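# Close both cupboard doors fully with a mobile arm robot

## Task

Close both of the cupboard's doors completely so that they stay shut without the robot holding them. Swinging either door hard, whether opening or closing it, counts as failure. So does the robot toppling or finishing in a tilted state.

## Robot and tools

Robot: TidyBot++ is a four-caster mobile base (0.54 m long, 0.50 m wide, 0.38 m high) carrying one seven-joint arm with a two-finger gripper. The shoulder sits 0.12 m ahead of the base centre at 0.68 m height. Cameras: base_camera (pinhole, 644x364) and wrist_camera (fisheye, 644x476, aimed where the hand points). The arm begins folded with the hand pointing down. In that pose the wrist and hand reach up to 0.08 m beyond the base front and the elbow can be up to 1.15 m high.

Frames: the base frame has its origin on the floor below the base centre, x forward, y left, z up. hand_pose is reported in it: the point midway between the finger pads, with its z axis running out along the fingers and its y axis being the direction the fingers open and close. The odometry frame is where the base frame was when the scene began. base_odometry heading is positive leftward, from -3.142 to 3.142. It counts wheel turns only, so slip looks like travel and it drifts a few centimetres and degrees over many moves. base_tilt is in degrees, with forward and right positive when the robot leans that way; expect about 1 degree of fixed bias.

execute_actions: arguments are actions (a list holding one action, or empty to just read state and images) and optional cameras (list drawn from base_camera, wrist_camera, all; null or omitted means all, [] means none). An action may contain:
- base: exactly one relative move from where the base currently is: {"translate_m": d} straight drive in metres, forward positive, -2 to 2; {"strafe_m": d} sideways metres, left positive, -2 to 2; {"rotate_rad": d} spin in place in radians, counter-clockwise from above positive, -6.3 to 6.3.
- joints: absolute target angles by name. joint_1_rad (whole arm about vertical; positive is clockwise from above, opposite to rotate_rad), joint_2_rad shoulder -2.249 to 2.249, joint_3_rad (upper-arm roll), joint_4_rad elbow -2.579 to 2.579, joint_5_rad (forearm roll), joint_6_rad wrist -2.099 to 2.099, joint_7_rad (hand roll; pointing down, positive is counter-clockwise from above, and 1.57 makes the fingers open toward the robot's left and right). Joints 1, 3, 5, 7 accept any angle but take the shorter path, so rotate further in steps under half a turn. gripper_pos runs 0 (open, gap about 85 mm) to 1 (closed, squeezing about 96 to 120 N per finger). Done tolerances: ±0.039 for joints 1 to 4, ±0.056 for 5 to 7, ±0.03 for the gripper.
- speeds: optional lower caps for this action only: translate_m and strafe_m 0.05 to 0.5 m/s, rotate_rad 0.1 to 1.57 rad/s (top values are the defaults). A base move needing over 8.667 s at its cap is refused, and an action cannot run beyond 15 s.
Base and joint motions begin together. Unknown keys or out-of-range numbers make the whole call refused with no motion. Anything you omit may keep pushing toward its earlier target.

Arm geometry: with joint_1_rad = 0, joint_3_rad = 3.14, joint_5_rad = 0 the arm stays in the vertical plane of base x. Segment tilts from vertical (forward positive): upper arm (0.42 m) = joint_2_rad; forearm (0.31 m) = joint_2_rad - joint_4_rad; hand (0.31 m to the hand point) = joint_2_rad - joint_4_rad - joint_6_rad. Forward reach from the shoulder is the sum of length*sin(tilt), height is the sum of length*cos(tilt). A downward hand reaches at most about 0.94 m high, and only near the base.

wait: seconds from 0 to 10; commands nothing and returns state and images. zoom_image: camera plus region [x0, y0, x1, y1] in pixels of that camera's most recent full image, at most 504 by 504. finished_scene: pass the current scene number; irreversible, so only call it once the doors are shut and stay shut.

Result lines: base_status and joint_status tell how each motion ended. done means reached (for the base, wheels turned enough, even if it slipped or was blocked). off_target means it settled short and may keep pushing. contact_stop or time_out means it gave up its target and holds still. For the base, contact_stop means something pushed it after it arrived, and the wheels keep pushing until your next base command. A blocked base shoves hard until timeout and may still say done. "joint command not followed" with a cause means arm targets were withheld, usually for self-collision; the gripper part still runs, and withheld targets may be retried later. on_its_own describes motion you did not command. motor_effort gives percent of maximum per motor with the peak in brackets; readings are noisy and biased. Motor temperatures list one value per arm joint.

Friction: joints can settle slightly off target while reporting done. Fix by sending each joint its previous command plus (wanted minus read). Resending the identical target does nothing. hand_pose may be off by 1 to 2 cm; trust the images.

Hazards: drive slowly when the arm is against a door and avoid snagging it above about 0.8 m while the base moves, since that can tip the robot. Horizontal force on a raised hand can lift wheels; retracting the arm or backing off rights a lean. Push doors gently so they do not slam. Torque faults (joints 1 to 4 limit 104.5 N m, warning 56.7; joints 5 to 7 limit 51.3, warning 29.4) freeze the arm and gripper for 10 s while the base continues. ARM HIT means a hard strike on the base or arm itself; nothing prevents the arm from hitting the base. MOTOR HOT appears from 60 °C; at 75 °C an OVER-TEMPERATURE FAULT lets the arm sag and marks unfinished keys limit_stop_at_motor_heat, so resend them. Between calls the robot keeps holding the last command.

Each tool is called after "Call:" as name([rows], argument=value, ...), one row to a line, values as JSON.

## Session

Call:
execute_actions(actions=[])

Scene clock: 0.00 s.
Motor temperatures (°C, as the motors report them): [35 33 29 31 35 38 38]
base_odometry: x=+0.000 y=+0.000 heading=+0.000 (m, m, rad; odometry frame)
base_tilt: forward=-0.2 right=-0.6 (deg)
base_status: not commanded
joint_positions: joint_1_rad=+0.034 joint_2_rad=-0.319 joint_3_rad=+3.123 joint_4_rad=-2.550 joint_5_rad=+0.019 joint_6_rad=-0.850 joint_7_rad=+1.603 gripper_pos=+0.000
joint_status: not commanded
motor_effort: joint_1_rad=+0 joint_2_rad=-1 joint_3_rad=+1 joint_4_rad=+11 joint_5_rad=+1 joint_6_rad=+0 joint_7_rad=+0 (%)
hand_pose: x=+0.2539 y=-0.0060 z=+0.5778 quat_wxyz=(+0.011, +0.999, +0.014, +0.030) (m; base frame)
pictures: base_camera, wrist_camera
Images, in order (width x height): base_camera 644x364, wrist_camera 644x476.

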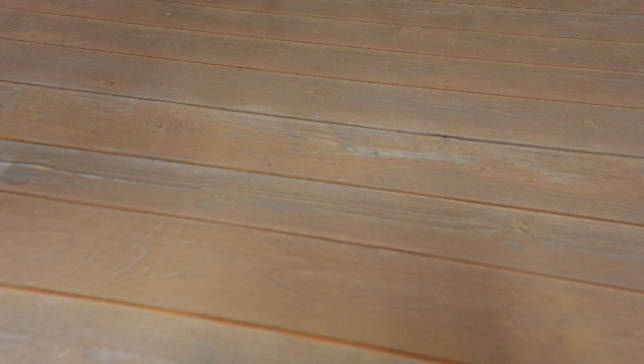

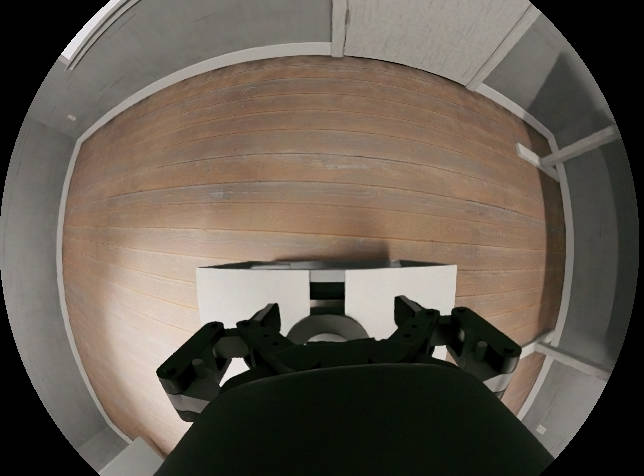

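Call:
execute_actions([
  {"base":{"rotate_rad":-1.7},"joints":{"joint_6_rad":0.4,"gripper_pos":1}},
])

Scene clock: 17.10 s.
Motor temperatures (°C, as the motors report them): [35 33 29 31 35 38 38]
base_odometry: x=+0.000 y=+0.000 heading=-1.700 (m, m, rad; odometry frame)
base_tilt: forward=-0.2 right=-0.5 (deg)
base_status: done
joint_positions: joint_1_rad=+0.034 joint_2_rad=-0.319 joint_3_rad=+3.123 joint_4_rad=-2.547 joint_5_rad=+0.019 joint_6_rad=+0.394 joint_7_rad=+1.603 gripper_pos=+0.999
joint_status: all done
motor_effort: joint_1_rad=+0(1) joint_2_rad=-7(8) joint_3_rad=+1(2) joint_4_rad=+18(19) joint_5_rad=+0(1) joint_6_rad=+10(11) joint_7_rad=+0(0) (%)
hand_pose: x=+0.5362 y=-0.0027 z=+0.8082 quat_wxyz=(+0.020, +0.794, +0.017, +0.608) (m; base frame)
pictures: base_camera, wrist_camera
Images, in order (width x height): base_camera 644x364, wrist_camera 644x476.

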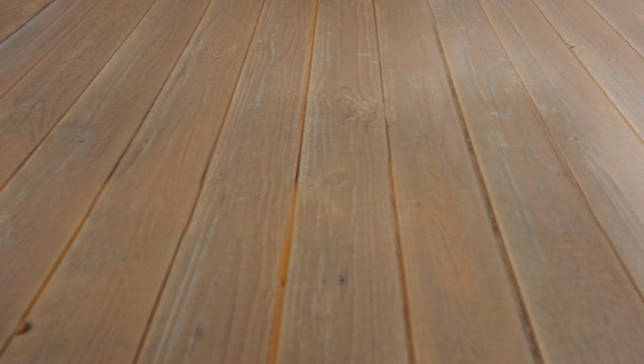

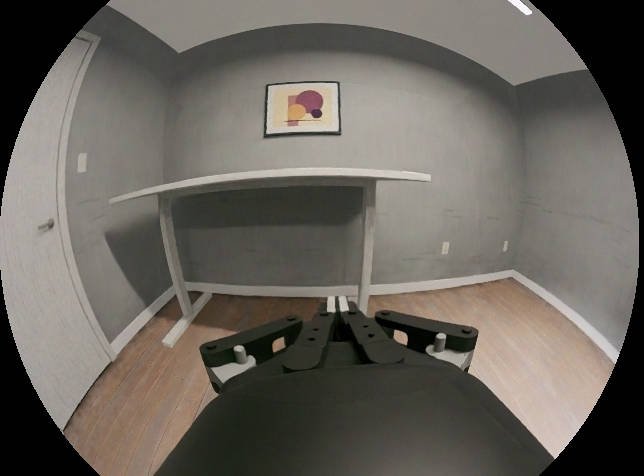

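Call:
execute_actions([
  {"base":{"rotate_rad":-1.65}},
])

Scene clock: 22.00 s.
Motor temperatures (°C, as the motors report them): [35 33 29 31 35 38 38]
base_odometry: x=+0.000 y=+0.000 heading=+2.934 (m, m, rad; odometry frame)
base_tilt: forward=-0.2 right=-0.5 (deg)
base_status: done
joint_positions: joint_1_rad=+0.034 joint_2_rad=-0.319 joint_3_rad=+3.123 joint_4_rad=-2.547 joint_5_rad=+0.019 joint_6_rad=+0.394 joint_7_rad=+1.603 gripper_pos=+0.999
joint_status: not commanded
motor_effort: joint_1_rad=+0(1) joint_2_rad=-7(8) joint_3_rad=+1(2) joint_4_rad=+19(19) joint_5_rad=+0(0) joint_6_rad=+10(10) joint_7_rad=+0(0) (%)
hand_pose: x=+0.5362 y=-0.0028 z=+0.8082 quat_wxyz=(+0.020, +0.794, +0.017, +0.608) (m; base frame)
pictures: base_camera, wrist_camera
Images, in order (width x height): base_camera 644x364, wrist_camera 644x476.

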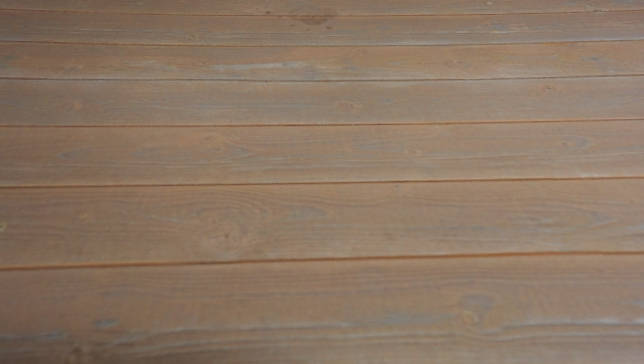

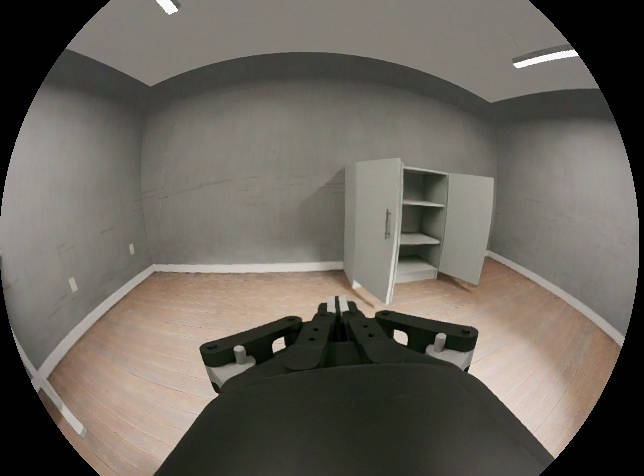

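Call:
execute_actions([
  {"base":{"strafe_m":-0.42},"joints":{"joint_2_rad":0.5,"joint_4_rad":-1.7,"joint_6_rad":0.55}},
], cameras=[])

Call:
execute_actions([
  {"base":{"translate_m":0.65}},
])

Scene clock: 46.57 s.
Motor temperatures (°C, as the motors report them): [35 33 29 31 35 38 38]
base_odometry: x=+0.087 y=+0.411 heading=+2.934 (m, m, rad; odometry frame)
base_tilt: forward=-0.2 right=-0.5 (deg)
base_status: done
joint_positions: joint_1_rad=+0.036 joint_2_rad=+0.484 joint_3_rad=+3.125 joint_4_rad=-1.711 joint_5_rad=+0.019 joint_6_rad=+0.522 joint_7_rad=+1.603 gripper_pos=+0.999
joint_status: all done
motor_effort: joint_1_rad=+0(3) joint_2_rad=-38(39) joint_3_rad=-1(2) joint_4_rad=+19(20) joint_5_rad=+0(1) joint_6_rad=+11(11) joint_7_rad=+0(0) (%)
hand_pose: x=+0.8792 y=-0.0133 z=+0.8388 quat_wxyz=(+0.017, +0.742, +0.011, +0.670) (m; base frame)
pictures: none
No camera images: the call's "cameras" was empty. Leave "cameras" out to get every camera's image.

Scene clock: 49.23 s.
Motor temperatures (°C, as the motors report them): [35 33 29 31 35 38 38]
base_odometry: x=-0.549 y=+0.546 heading=+2.933 (m, m, rad; odometry frame)
base_tilt: forward=-0.2 right=-0.5 (deg)
base_status: done
joint_positions: joint_1_rad=+0.036 joint_2_rad=+0.485 joint_3_rad=+3.125 joint_4_rad=-1.707 joint_5_rad=+0.019 joint_6_rad=+0.525 joint_7_rad=+1.603 gripper_pos=+0.999
joint_status: not commanded
motor_effort: joint_1_rad=+0(2) joint_2_rad=-38(41) joint_3_rad=-1(1) joint_4_rad=+19(21) joint_5_rad=+0(0) joint_6_rad=+11(11) joint_7_rad=+0(0) (%)
hand_pose: x=+0.8804 y=-0.0134 z=+0.8410 quat_wxyz=(+0.017, +0.740, +0.011, +0.672) (m; base frame)
pictures: base_camera, wrist_camera
Images, in order (width x height): base_camera 644x364, wrist_camera 644x476.

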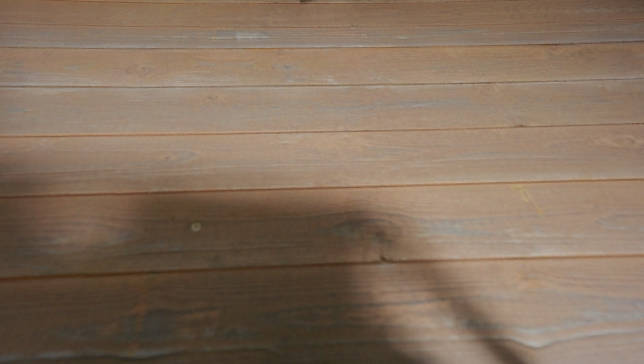

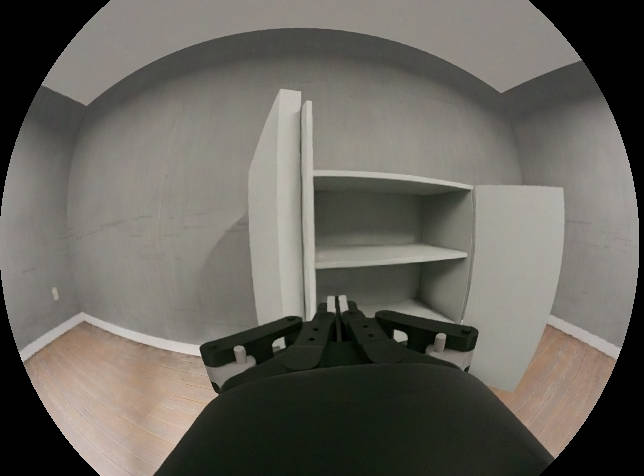

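Call:
execute_actions([
  {"base":{"translate_m":-0.08}},
], cameras=[])

Call:
execute_actions([
  {"base":{"strafe_m":0.17}},
], cameras=["wrist_camera"])

Call:
execute_actions([
  {"base":{"translate_m":0.22},"speeds":{"translate_m":0.15}},
], cameras=["wrist_camera"])

Call:
execute_actions([
  {"base":{"strafe_m":-0.25},"speeds":{"strafe_m":0.07}},
])

Scene clock: 60.83 s.
Motor temperatures (°C, as the motors report them): [35 33 29 32 35 39 38]
base_odometry: x=-0.471 y=+0.529 heading=+2.934 (m, m, rad; odometry frame)
base_tilt: forward=-0.2 right=-0.5 (deg)
base_status: done
joint_positions: joint_1_rad=+0.036 joint_2_rad=+0.487 joint_3_rad=+3.125 joint_4_rad=-1.706 joint_5_rad=+0.019 joint_6_rad=+0.526 joint_7_rad=+1.603 gripper_pos=+0.999
joint_status: not commanded
motor_effort: joint_1_rad=-1(2) joint_2_rad=-37(40) joint_3_rad=+0(1) joint_4_rad=+19(21) joint_5_rad=+0(0) joint_6_rad=+10(11) joint_7_rad=+0(0) (%)
hand_pose: x=+0.8808 y=-0.0134 z=+0.8408 quat_wxyz=(+0.017, +0.740, +0.011, +0.672) (m; base frame)
pictures: none
No camera images: the call's "cameras" was empty. Leave "cameras" out to get every camera's image.

Scene clock: 62.37 s.
Motor temperatures (°C, as the motors report them): [35 33 29 32 35 39 38]
base_odometry: x=-0.506 y=+0.363 heading=+2.934 (m, m, rad; odometry frame)
base_tilt: forward=-0.2 right=-0.6 (deg)
base_status: done
joint_positions: joint_1_rad=+0.028 joint_2_rad=+0.487 joint_3_rad=+3.123 joint_4_rad=-1.706 joint_5_rad=+0.019 joint_6_rad=+0.526 joint_7_rad=+1.603 gripper_pos=+0.999
joint_status: not commanded
motor_effort: joint_1_rad=+0(3) joint_2_rad=-38(39) joint_3_rad=+0(2) joint_4_rad=+20(20) joint_5_rad=+0(0) joint_6_rad=+11(11) joint_7_rad=+0(0) (%)
hand_pose: x=+0.8809 y=-0.0058 z=+0.8410 quat_wxyz=(+0.013, +0.740, +0.014, +0.672) (m; base frame)
pictures: wrist_camera
Images, in order (width x height): wrist_camera 644x476.

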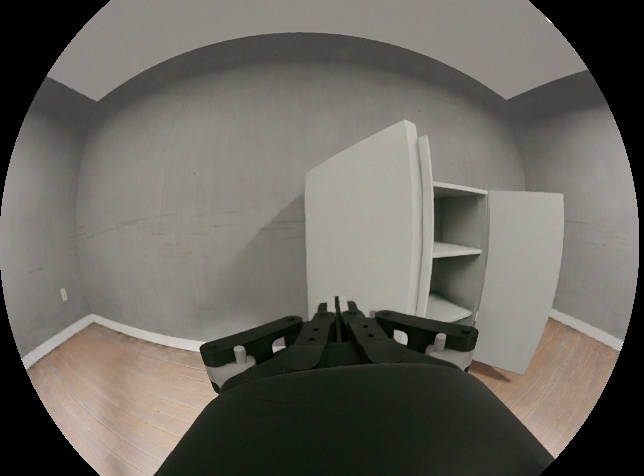

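Scene clock: 64.50 s.
Motor temperatures (°C, as the motors report them): [35 33 29 32 35 39 38]
base_odometry: x=-0.722 y=+0.408 heading=+2.934 (m, m, rad; odometry frame)
base_tilt: forward=-0.2 right=-0.5 (deg)
base_status: done
joint_positions: joint_1_rad=+0.028 joint_2_rad=+0.487 joint_3_rad=+3.123 joint_4_rad=-1.705 joint_5_rad=+0.019 joint_6_rad=+0.527 joint_7_rad=+1.603 gripper_pos=+0.999
joint_status: not commanded
motor_effort: joint_1_rad=+0(2) joint_2_rad=-38(41) joint_3_rad=+0(1) joint_4_rad=+19(22) joint_5_rad=+0(0) joint_6_rad=+10(11) joint_7_rad=+0(0) (%)
hand_pose: x=+0.8812 y=-0.0058 z=+0.8413 quat_wxyz=(+0.013, +0.740, +0.014, +0.673) (m; base frame)
pictures: wrist_camera
Images, in order (width x height): wrist_camera 644x476.

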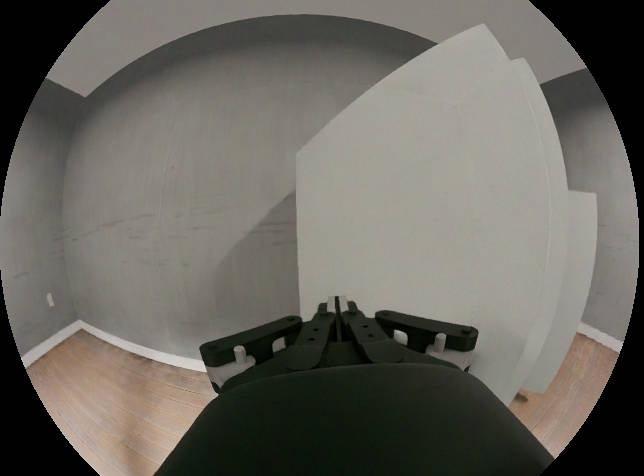

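Scene clock: 68.57 s.
Motor temperatures (°C, as the motors report them): [35 34 29 32 35 39 38]
base_odometry: x=-0.670 y=+0.653 heading=+2.934 (m, m, rad; odometry frame)
base_tilt: forward=-0.2 right=-0.5 (deg)
base_status: done
joint_positions: joint_1_rad=+0.032 joint_2_rad=+0.487 joint_3_rad=+3.122 joint_4_rad=-1.705 joint_5_rad=+0.019 joint_6_rad=+0.527 joint_7_rad=+1.603 gripper_pos=+0.999
joint_status: not commanded
motor_effort: joint_1_rad=+0(3) joint_2_rad=-38(39) joint_3_rad=+0(1) joint_4_rad=+20(20) joint_5_rad=+0(1) joint_6_rad=+11(11) joint_7_rad=+0(0) (%)
hand_pose: x=+0.8811 y=-0.0082 z=+0.8413 quat_wxyz=(+0.014, +0.740, +0.013, +0.673) (m; base frame)
pictures: base_camera, wrist_camera
Images, in order (width x height): base_camera 644x364, wrist_camera 644x476.

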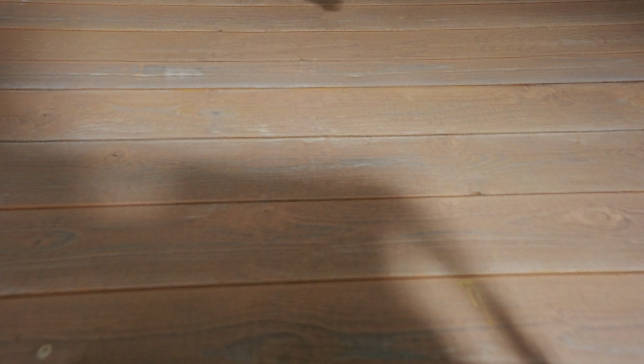

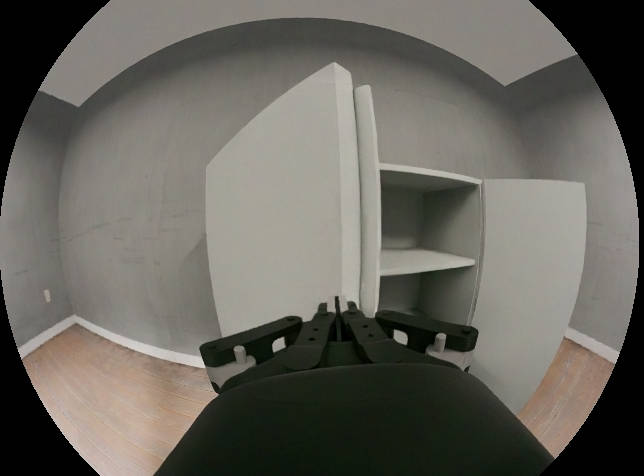

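Call:
execute_actions([
  {"base":{"strafe_m":0.03}},
], cameras=[])

Call:
execute_actions([
  {"base":{"translate_m":0.24},"speeds":{"translate_m":0.06}},
])

Scene clock: 76.57 s.
Motor temperatures (°C, as the motors report them): [35 34 29 32 35 39 38]
base_odometry: x=-0.676 y=+0.623 heading=+2.934 (m, m, rad; odometry frame)
base_tilt: forward=-0.2 right=-0.5 (deg)
base_status: done
joint_positions: joint_1_rad=+0.028 joint_2_rad=+0.487 joint_3_rad=+3.121 joint_4_rad=-1.705 joint_5_rad=+0.019 joint_6_rad=+0.527 joint_7_rad=+1.603 gripper_pos=+0.999
joint_status: not commanded
motor_effort: joint_1_rad=-1(3) joint_2_rad=-38(40) joint_3_rad=+0(2) joint_4_rad=+20(20) joint_5_rad=+0(0) joint_6_rad=+11(11) joint_7_rad=+0(0) (%)
hand_pose: x=+0.8811 y=-0.0049 z=+0.8413 quat_wxyz=(+0.013, +0.740, +0.014, +0.673) (m; base frame)
pictures: none
No camera images: the call's "cameras" was empty. Leave "cameras" out to get every camera's image.

Scene clock: 81.07 s.
Motor temperatures (°C, as the motors report them): [35 34 29 32 35 39 38]
base_odometry: x=-0.911 y=+0.673 heading=+2.934 (m, m, rad; odometry frame)
base_tilt: forward=-0.2 right=-0.5 (deg)
base_status: done
joint_positions: joint_1_rad=+0.028 joint_2_rad=+0.487 joint_3_rad=+3.121 joint_4_rad=-1.705 joint_5_rad=+0.019 joint_6_rad=+0.528 joint_7_rad=+1.603 gripper_pos=+0.999
joint_status: not commanded
motor_effort: joint_1_rad=+0(2) joint_2_rad=-38(41) joint_3_rad=+0(0) joint_4_rad=+20(21) joint_5_rad=+0(1) joint_6_rad=+11(11) joint_7_rad=+0(0) (%)
hand_pose: x=+0.8812 y=-0.0049 z=+0.8414 quat_wxyz=(+0.013, +0.739, +0.014, +0.673) (m; base frame)
pictures: base_camera, wrist_camera
Images, in order (width x height): base_camera 644x364, wrist_camera 644x476.

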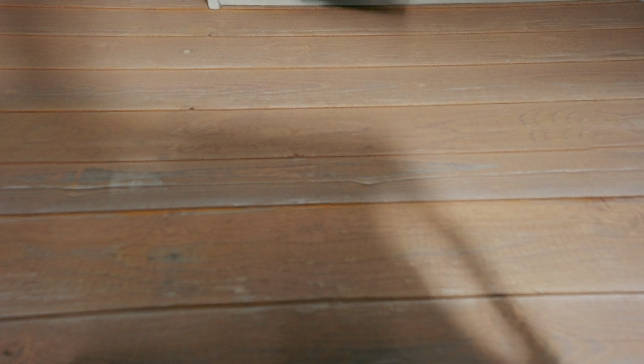

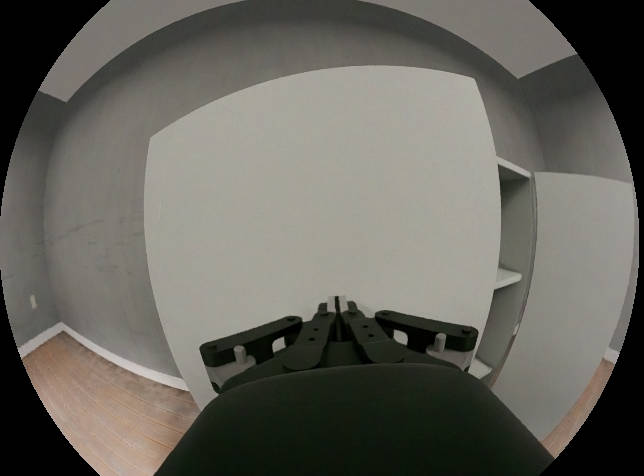

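Call:
execute_actions([
  {"base":{"translate_m":0.065},"speeds":{"translate_m":0.05}},
])

Call:
execute_actions([
  {"base":{"translate_m":-0.45}},
], cameras=["wrist_camera"])

Call:
execute_actions([
  {"base":{"strafe_m":-0.95}},
])

Scene clock: 89.90 s.
Motor temperatures (°C, as the motors report them): [35 34 29 32 35 39 38]
base_odometry: x=-0.975 y=+0.687 heading=+2.933 (m, m, rad; odometry frame)
base_tilt: forward=-0.2 right=-0.5 (deg)
base_status: done
joint_positions: joint_1_rad=+0.028 joint_2_rad=+0.488 joint_3_rad=+3.121 joint_4_rad=-1.705 joint_5_rad=+0.019 joint_6_rad=+0.528 joint_7_rad=+1.603 gripper_pos=+0.999
joint_status: not commanded
motor_effort: joint_1_rad=+0(2) joint_2_rad=-38(41) joint_3_rad=+0(1) joint_4_rad=+20(22) joint_5_rad=+0(0) joint_6_rad=+11(12) joint_7_rad=+0(0) (%)
hand_pose: x=+0.8813 y=-0.0049 z=+0.8412 quat_wxyz=(+0.013, +0.739, +0.014, +0.673) (m; base frame)
pictures: base_camera, wrist_camera
Images, in order (width x height): base_camera 644x364, wrist_camera 644x476.

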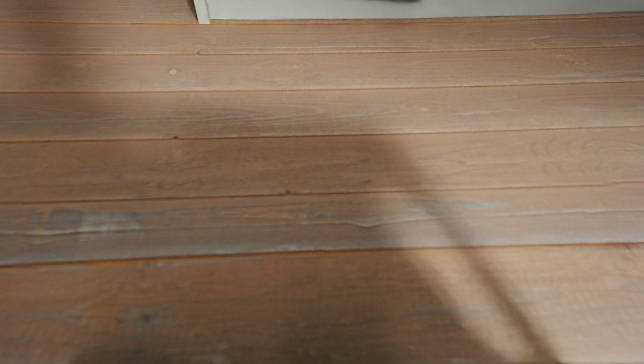

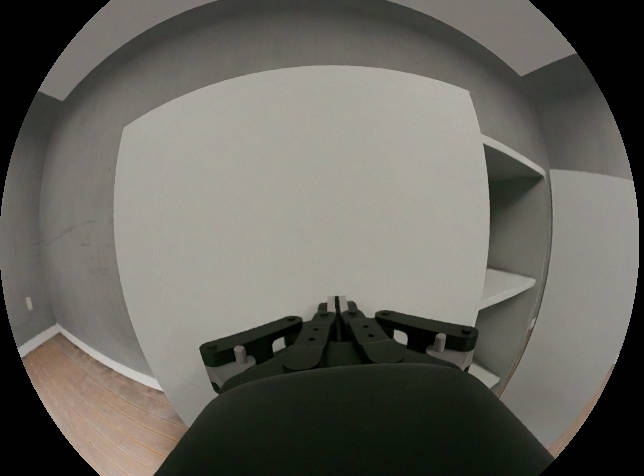

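Scene clock: 92.33 s.
Motor temperatures (°C, as the motors report them): [35 34 29 32 35 39 38]
base_odometry: x=-0.535 y=+0.593 heading=+2.933 (m, m, rad; odometry frame)
base_tilt: forward=-0.2 right=-0.5 (deg)
base_status: done
joint_positions: joint_1_rad=+0.029 joint_2_rad=+0.491 joint_3_rad=+3.121 joint_4_rad=-1.703 joint_5_rad=+0.019 joint_6_rad=+0.528 joint_7_rad=+1.603 gripper_pos=+0.999
joint_status: not commanded
motor_effort: joint_1_rad=+0(5) joint_2_rad=-39(42) joint_3_rad=+0(3) joint_4_rad=+20(21) joint_5_rad=+0(1) joint_6_rad=+11(11) joint_7_rad=+0(0) (%)
hand_pose: x=+0.8822 y=-0.0055 z=+0.8395 quat_wxyz=(+0.013, +0.740, +0.014, +0.672) (m; base frame)
pictures: wrist_camera
Images, in order (width x height): wrist_camera 644x476.

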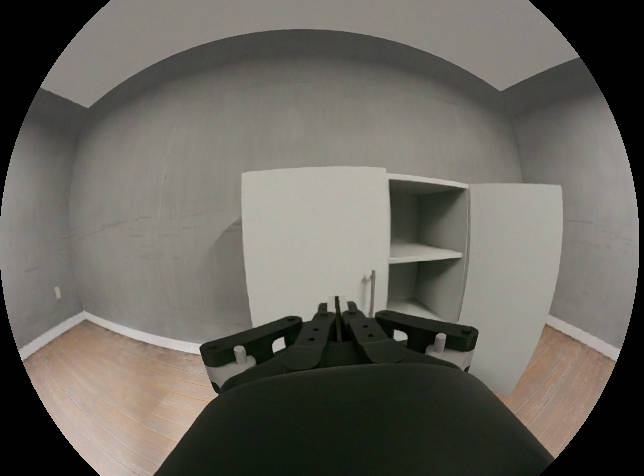

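Scene clock: 95.60 s.
Motor temperatures (°C, as the motors report them): [35 34 29 32 35 39 38]
base_odometry: x=-0.338 y=+1.523 heading=+2.933 (m, m, rad; odometry frame)
base_tilt: forward=-0.2 right=-0.5 (deg)
base_status: done
joint_positions: joint_1_rad=+0.034 joint_2_rad=+0.491 joint_3_rad=+3.121 joint_4_rad=-1.703 joint_5_rad=+0.019 joint_6_rad=+0.528 joint_7_rad=+1.603 gripper_pos=+0.999
joint_status: not commanded
motor_effort: joint_1_rad=-1(4) joint_2_rad=-38(38) joint_3_rad=+0(2) joint_4_rad=+19(19) joint_5_rad=+0(0) joint_6_rad=+11(11) joint_7_rad=+0(0) (%)
hand_pose: x=+0.8822 y=-0.0097 z=+0.8395 quat_wxyz=(+0.015, +0.740, +0.012, +0.672) (m; base frame)
pictures: base_camera, wrist_camera
Images, in order (width x height): base_camera 644x364, wrist_camera 644x476.

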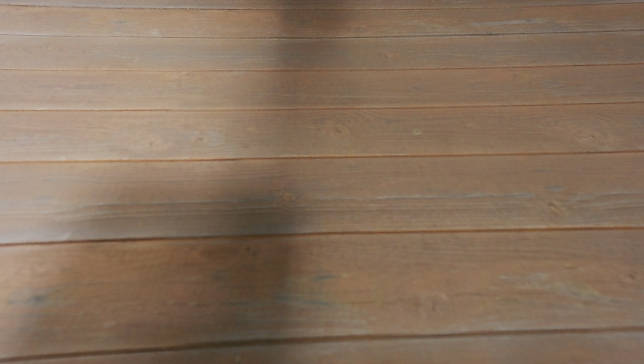

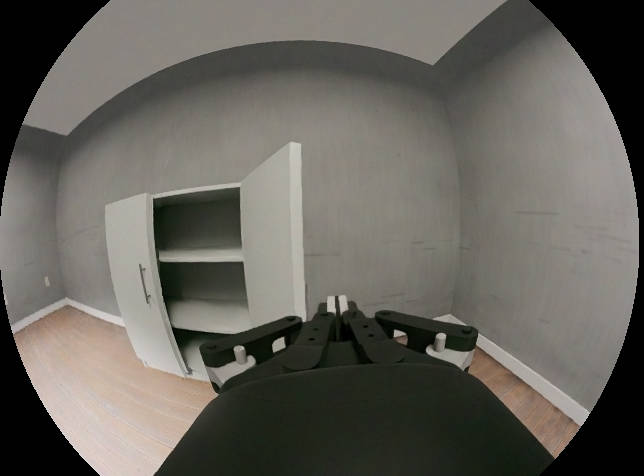

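Call:
execute_actions([
  {"base":{"translate_m":0.29},"joints":{"joint_7_rad":0.0},"speeds":{"translate_m":0.15}},
], cameras=["wrist_camera"])

Call:
execute_actions([
  {"base":{"strafe_m":0.2},"speeds":{"strafe_m":0.07}},
])

Scene clock: 107.63 s.
Motor temperatures (°C, as the motors report them): [35 35 29 32 35 39 38]
base_odometry: x=-0.621 y=+1.583 heading=+2.933 (m, m, rad; odometry frame)
base_tilt: forward=-0.2 right=-0.5 (deg)
base_status: done
joint_positions: joint_1_rad=+0.034 joint_2_rad=+0.491 joint_3_rad=+3.121 joint_4_rad=-1.703 joint_5_rad=+0.019 joint_6_rad=+0.528 joint_7_rad=-0.001 gripper_pos=+0.999
joint_status: all done
motor_effort: joint_1_rad=+0(1) joint_2_rad=-38(41) joint_3_rad=+0(0) joint_4_rad=+19(21) joint_5_rad=+0(0) joint_6_rad=+10(11) joint_7_rad=+0(0) (%)
hand_pose: x=+0.8822 y=-0.0097 z=+0.8397 quat_wxyz=(-0.473, +0.523, -0.524, +0.478) (m; base frame)
pictures: wrist_camera
Images, in order (width x height): wrist_camera 644x476.

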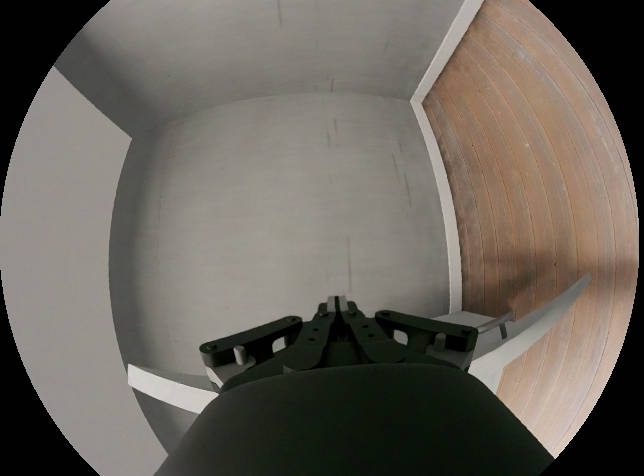

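Scene clock: 111.00 s.
Motor temperatures (°C, as the motors report them): [35 35 29 32 35 39 38]
base_odometry: x=-0.663 y=+1.388 heading=+2.932 (m, m, rad; odometry frame)
base_tilt: forward=-0.2 right=-0.5 (deg)
base_status: done
joint_positions: joint_1_rad=+0.139 joint_2_rad=+0.486 joint_3_rad=+3.200 joint_4_rad=-1.710 joint_5_rad=+0.012 joint_6_rad=+0.529 joint_7_rad=-0.001 gripper_pos=+0.999
joint_status: not commanded
motor_effort: joint_1_rad=-20(24) joint_2_rad=-31(39) joint_3_rad=-14(15) joint_4_rad=+22(24) joint_5_rad=+6(7) joint_6_rad=+10(12) joint_7_rad=+1(1) (%)
hand_pose: x=+0.8684 y=-0.1367 z=+0.8396 quat_wxyz=(-0.420, +0.483, -0.561, +0.525) (m; base frame)
pictures: base_camera, wrist_camera
Images, in order (width x height): base_camera 644x364, wrist_camera 644x476.

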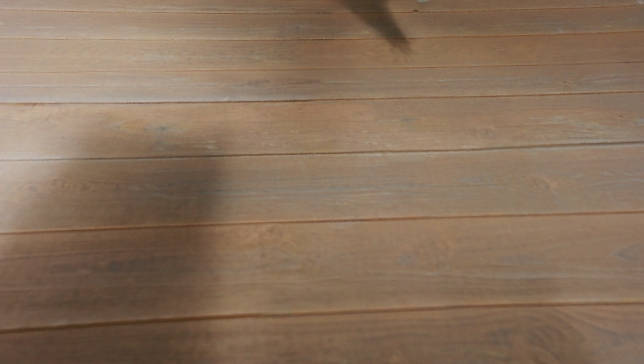

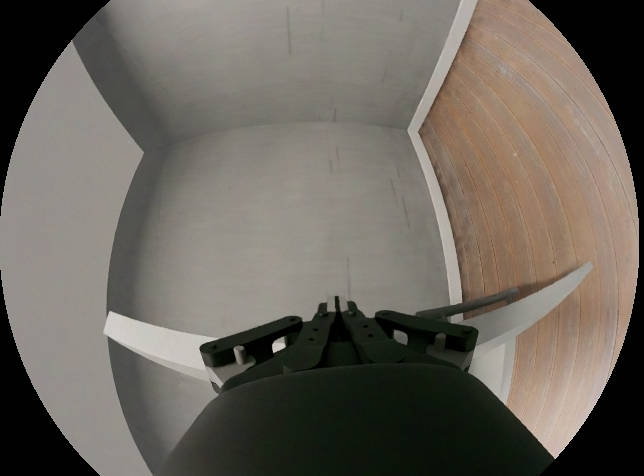

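Caught on the palm; backing up slowly lets the door follow.

Call:
execute_actions([
  {"base":{"translate_m":-0.09},"speeds":{"translate_m":0.05}},
])

Call:
execute_actions([
  {"base":{"strafe_m":0.12},"speeds":{"strafe_m":0.07}},
])

Scene clock: 119.33 s.
Motor temperatures (°C, as the motors report them): [35 35 29 32 35 39 38]
base_odometry: x=-0.575 y=+1.369 heading=+2.933 (m, m, rad; odometry frame)
base_tilt: forward=-0.2 right=-0.5 (deg)
base_status: done
joint_positions: joint_1_rad=+0.044 joint_2_rad=+0.487 joint_3_rad=+3.133 joint_4_rad=-1.709 joint_5_rad=+0.012 joint_6_rad=+0.530 joint_7_rad=-0.001 gripper_pos=+0.999
joint_status: not commanded
motor_effort: joint_1_rad=+0(19) joint_2_rad=-38(40) joint_3_rad=+0(13) joint_4_rad=+20(25) joint_5_rad=+0(6) joint_6_rad=+10(13) joint_7_rad=+0(1) (%)
hand_pose: x=+0.8802 y=-0.0245 z=+0.8406 quat_wxyz=(-0.468, +0.517, -0.529, +0.484) (m; base frame)
pictures: base_camera, wrist_camera
Images, in order (width x height): base_camera 644x364, wrist_camera 644x476.

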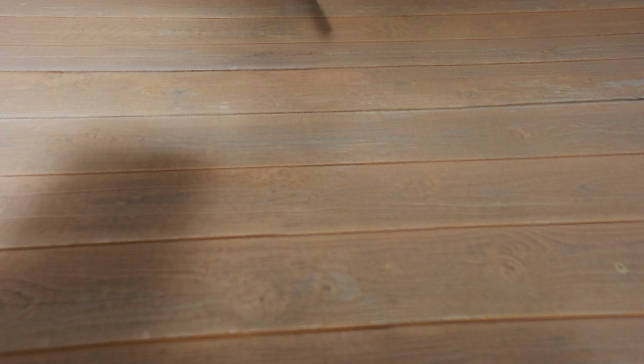

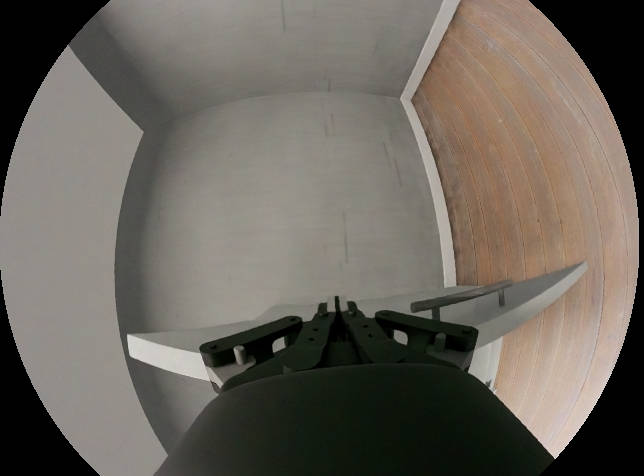

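Scene clock: 121.53 s.
Motor temperatures (°C, as the motors report them): [35 35 29 32 35 39 38]
base_odometry: x=-0.600 y=+1.251 heading=+2.933 (m, m, rad; odometry frame)
base_tilt: forward=-0.2 right=-0.5 (deg)
base_status: done
joint_positions: joint_1_rad=+0.044 joint_2_rad=+0.477 joint_3_rad=+3.131 joint_4_rad=-1.724 joint_5_rad=+0.012 joint_6_rad=+0.531 joint_7_rad=-0.001 gripper_pos=+0.999
joint_status: not commanded
motor_effort: joint_1_rad=-3(6) joint_2_rad=-29(40) joint_3_rad=-2(4) joint_4_rad=+25(27) joint_5_rad=+1(2) joint_6_rad=+10(12) joint_7_rad=+0(1) (%)
hand_pose: x=+0.8754 y=-0.0239 z=+0.8400 quat_wxyz=(-0.467, +0.518, -0.530, +0.482) (m; base frame)
pictures: base_camera, wrist_camera
Images, in order (width x height): base_camera 644x364, wrist_camera 644x476.

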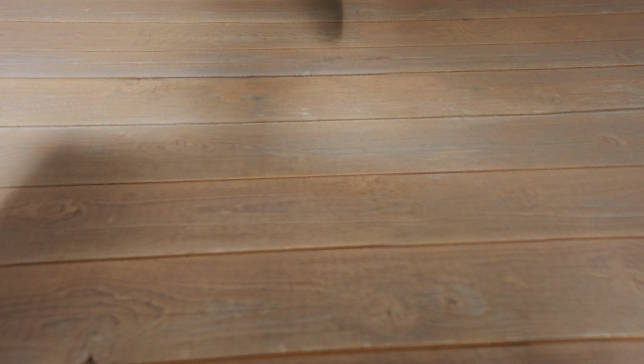

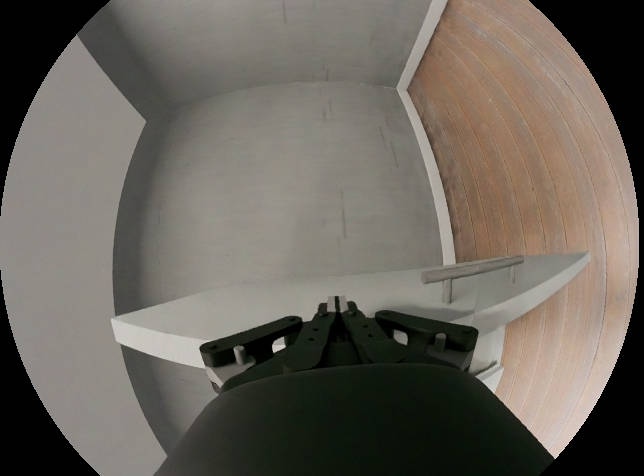

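Call:
execute_actions([
  {"base":{"strafe_m":0.25},"speeds":{"strafe_m":0.07}},
], cameras=["wrist_camera"])

Call:
execute_actions([
  {"base":{"translate_m":0.27},"speeds":{"translate_m":0.055}},
])

Scene clock: 132.23 s.
Motor temperatures (°C, as the motors report them): [35 35 29 32 35 39 38]
base_odometry: x=-0.651 y=+1.007 heading=+2.933 (m, m, rad; odometry frame)
base_tilt: forward=-0.2 right=-0.5 (deg)
base_status: done
joint_positions: joint_1_rad=+0.042 joint_2_rad=+0.494 joint_3_rad=+3.131 joint_4_rad=-1.698 joint_5_rad=+0.012 joint_6_rad=+0.531 joint_7_rad=-0.001 gripper_pos=+0.999
joint_status: not commanded
motor_effort: joint_1_rad=+0(7) joint_2_rad=-38(40) joint_3_rad=+0(4) joint_4_rad=+20(28) joint_5_rad=+0(1) joint_6_rad=+11(11) joint_7_rad=+0(1) (%)
hand_pose: x=+0.8836 y=-0.0228 z=+0.8410 quat_wxyz=(-0.470, +0.516, -0.528, +0.484) (m; base frame)
pictures: wrist_camera
Images, in order (width x height): wrist_camera 644x476.

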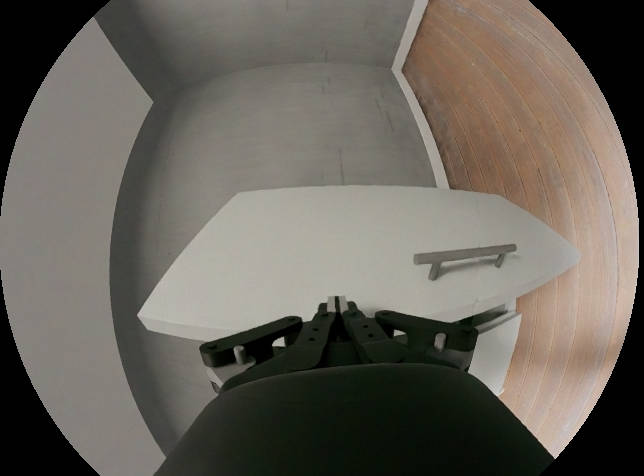

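Scene clock: 137.63 s.
Motor temperatures (°C, as the motors report them): [35 35 29 32 35 39 38]
base_odometry: x=-0.916 y=+1.062 heading=+2.933 (m, m, rad; odometry frame)
base_tilt: forward=-0.2 right=-0.5 (deg)
base_status: done
joint_positions: joint_1_rad=+0.042 joint_2_rad=+0.494 joint_3_rad=+3.131 joint_4_rad=-1.699 joint_5_rad=+0.012 joint_6_rad=+0.531 joint_7_rad=-0.001 gripper_pos=+0.999
joint_status: not commanded
motor_effort: joint_1_rad=+0(2) joint_2_rad=-38(41) joint_3_rad=+0(1) joint_4_rad=+19(21) joint_5_rad=+0(0) joint_6_rad=+10(11) joint_7_rad=+0(0) (%)
hand_pose: x=+0.8836 y=-0.0228 z=+0.8409 quat_wxyz=(-0.470, +0.516, -0.528, +0.484) (m; base frame)
pictures: base_camera, wrist_camera
Images, in order (width x height): base_camera 644x364, wrist_camera 644x476.

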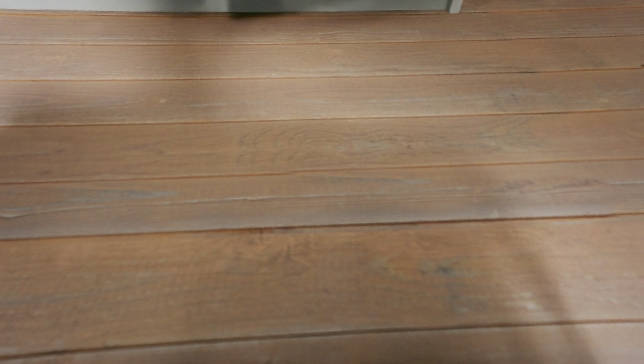

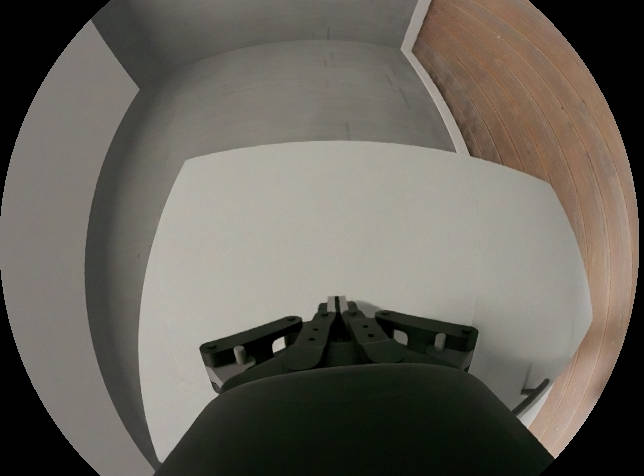

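Call:
execute_actions([
  {"base":{"translate_m":0.055},"speeds":{"translate_m":0.05}},
])

Call:
execute_actions([
  {"base":{"translate_m":-0.2},"joints":{"joint_7_rad":1.57}},
])

Scene clock: 144.57 s.
Motor temperatures (°C, as the motors report them): [35 35 29 32 35 39 38]
base_odometry: x=-0.970 y=+1.074 heading=+2.933 (m, m, rad; odometry frame)
base_tilt: forward=-0.2 right=-0.5 (deg)
base_status: done
joint_positions: joint_1_rad=+0.042 joint_2_rad=+0.494 joint_3_rad=+3.131 joint_4_rad=-1.700 joint_5_rad=+0.012 joint_6_rad=+0.531 joint_7_rad=-0.001 gripper_pos=+0.999
joint_status: not commanded
motor_effort: joint_1_rad=+0(3) joint_2_rad=-38(41) joint_3_rad=+0(2) joint_4_rad=+20(23) joint_5_rad=+0(1) joint_6_rad=+11(11) joint_7_rad=+0(0) (%)
hand_pose: x=+0.8834 y=-0.0228 z=+0.8404 quat_wxyz=(-0.469, +0.516, -0.528, +0.484) (m; base frame)
pictures: base_camera, wrist_camera
Images, in order (width x height): base_camera 644x364, wrist_camera 644x476.

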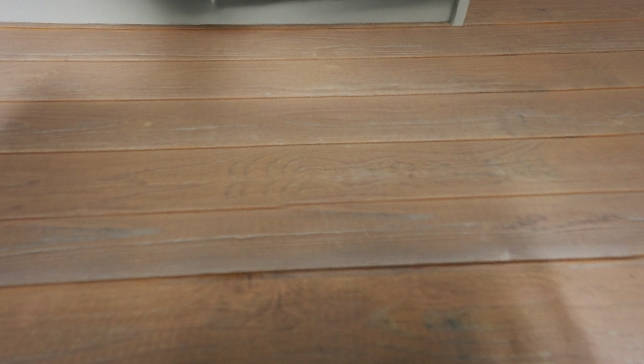

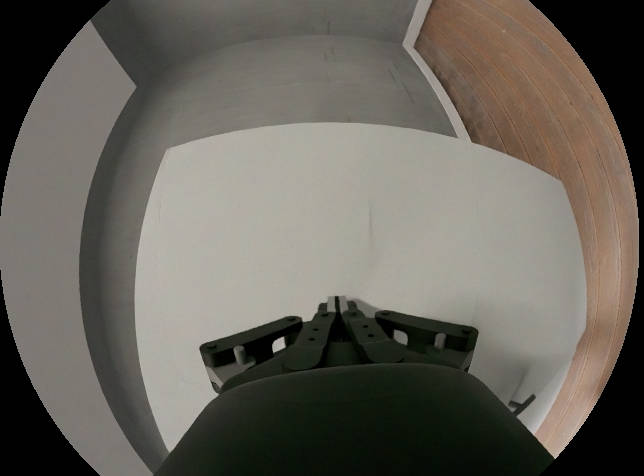

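Scene clock: 146.37 s.
Motor temperatures (°C, as the motors report them): [35 35 29 32 35 39 38]
base_odometry: x=-0.774 y=+1.032 heading=+2.933 (m, m, rad; odometry frame)
base_tilt: forward=-0.2 right=-0.5 (deg)
base_status: done
joint_positions: joint_1_rad=+0.041 joint_2_rad=+0.494 joint_3_rad=+3.130 joint_4_rad=-1.700 joint_5_rad=+0.012 joint_6_rad=+0.531 joint_7_rad=+1.571 gripper_pos=+0.999
joint_status: all done
motor_effort: joint_1_rad=+0(5) joint_2_rad=-38(41) joint_3_rad=+0(3) joint_4_rad=+20(20) joint_5_rad=+0(1) joint_6_rad=+11(11) joint_7_rad=+0(1) (%)
hand_pose: x=+0.8834 y=-0.0216 z=+0.8403 quat_wxyz=(+0.010, +0.739, -0.007, +0.674) (m; base frame)
pictures: base_camera, wrist_camera
Images, in order (width x height): base_camera 644x364, wrist_camera 644x476.

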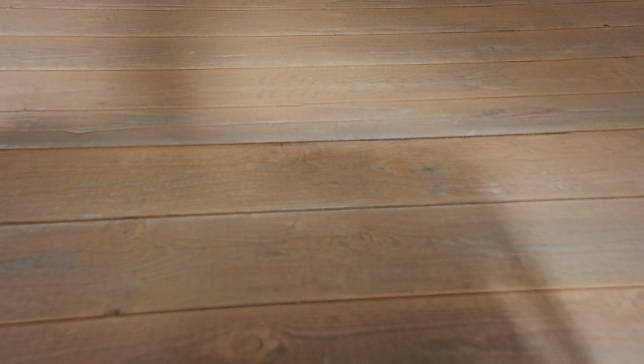

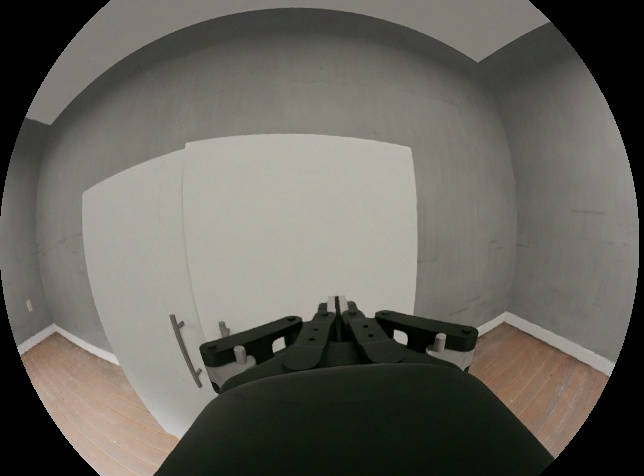

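Still ajar. Straddle the seam with open fingers.

Call:
execute_actions([
  {"base":{"strafe_m":0.26},"joints":{"gripper_pos":0}},
], cameras=["wrist_camera"])

Call:
execute_actions([
  {"base":{"translate_m":0.23},"speeds":{"translate_m":0.06}},
])

Scene clock: 153.37 s.
Motor temperatures (°C, as the motors report them): [35 36 29 32 35 39 38]
base_odometry: x=-0.827 y=+0.778 heading=+2.934 (m, m, rad; odometry frame)
base_tilt: forward=-0.2 right=-0.5 (deg)
base_status: done
joint_positions: joint_1_rad=+0.030 joint_2_rad=+0.494 joint_3_rad=+3.125 joint_4_rad=-1.700 joint_5_rad=+0.012 joint_6_rad=+0.531 joint_7_rad=+1.571 gripper_pos=+0.000
joint_status: all done
motor_effort: joint_1_rad=+0(5) joint_2_rad=-38(40) joint_3_rad=+0(3) joint_4_rad=+19(19) joint_5_rad=+0(1) joint_6_rad=+11(11) joint_7_rad=+0(0) (%)
hand_pose: x=+0.8835 y=-0.0098 z=+0.8404 quat_wxyz=(+0.004, +0.739, -0.002, +0.674) (m; base frame)
pictures: wrist_camera
Images, in order (width x height): wrist_camera 644x476.

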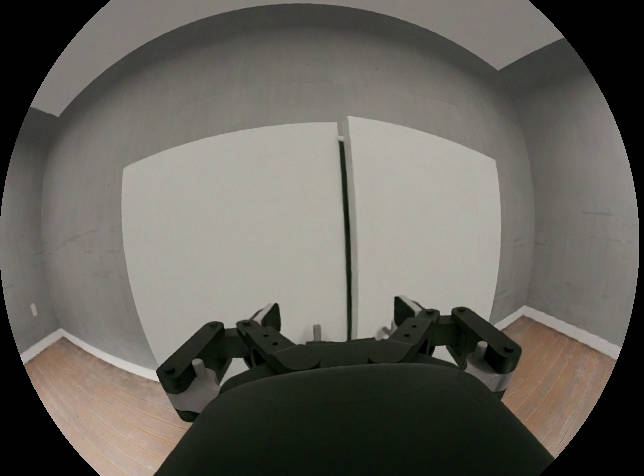

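Scene clock: 157.70 s.
Motor temperatures (°C, as the motors report them): [35 36 29 32 35 39 38]
base_odometry: x=-1.052 y=+0.825 heading=+2.934 (m, m, rad; odometry frame)
base_tilt: forward=-0.2 right=-0.5 (deg)
base_status: done
joint_positions: joint_1_rad=+0.031 joint_2_rad=+0.414 joint_3_rad=+3.125 joint_4_rad=-1.808 joint_5_rad=+0.012 joint_6_rad=+0.532 joint_7_rad=+1.571 gripper_pos=+0.000
joint_status: not commanded
motor_effort: joint_1_rad=-2(3) joint_2_rad=-19(41) joint_3_rad=+0(2) joint_4_rad=+39(40) joint_5_rad=-2(2) joint_6_rad=+15(16) joint_7_rad=-1(1) (%)
hand_pose: x=+0.8473 y=-0.0092 z=+0.8396 quat_wxyz=(+0.004, +0.748, -0.002, +0.664) (m; base frame)
pictures: base_camera, wrist_camera
Images, in order (width x height): base_camera 644x364, wrist_camera 644x476.

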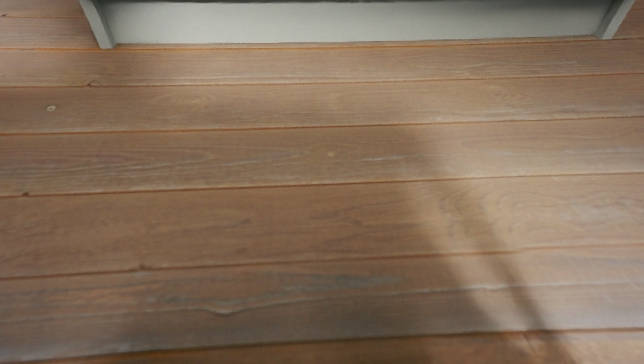

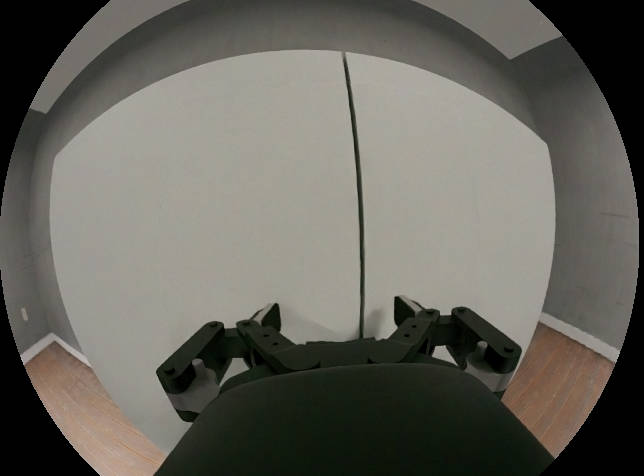

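Call:
execute_actions([
  {"base":{"translate_m":-0.12}},
], cameras=["wrist_camera"])

Call:
finished_scene(scene=1)

Scene clock: 164.13 s.
Motor temperatures (°C, as the motors report them): [35 36 29 32 35 39 38]
base_odometry: x=-0.934 y=+0.800 heading=+2.934 (m, m, rad; odometry frame)
base_tilt: forward=-0.2 right=-0.5 (deg)
base_status: done
joint_positions: joint_1_rad=+0.031 joint_2_rad=+0.498 joint_3_rad=+3.125 joint_4_rad=-1.696 joint_5_rad=+0.012 joint_6_rad=+0.532 joint_7_rad=+1.571 gripper_pos=+0.000
joint_status: not commanded
motor_effort: joint_1_rad=-1(3) joint_2_rad=-38(41) joint_3_rad=+0(1) joint_4_rad=+19(37) joint_5_rad=+1(2) joint_6_rad=+10(16) joint_7_rad=+0(0) (%)
hand_pose: x=+0.8849 y=-0.0105 z=+0.8400 quat_wxyz=(+0.004, +0.738, -0.003, +0.674) (m; base frame)
pictures: wrist_camera
Images, in order (width x height): wrist_camera 644x476.

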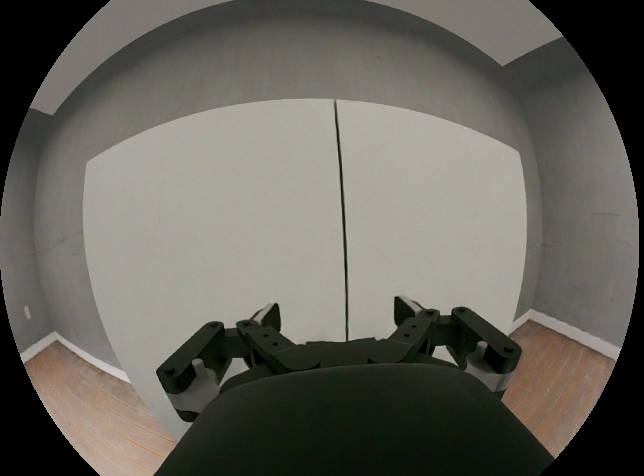

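The scene is finished: the task was done.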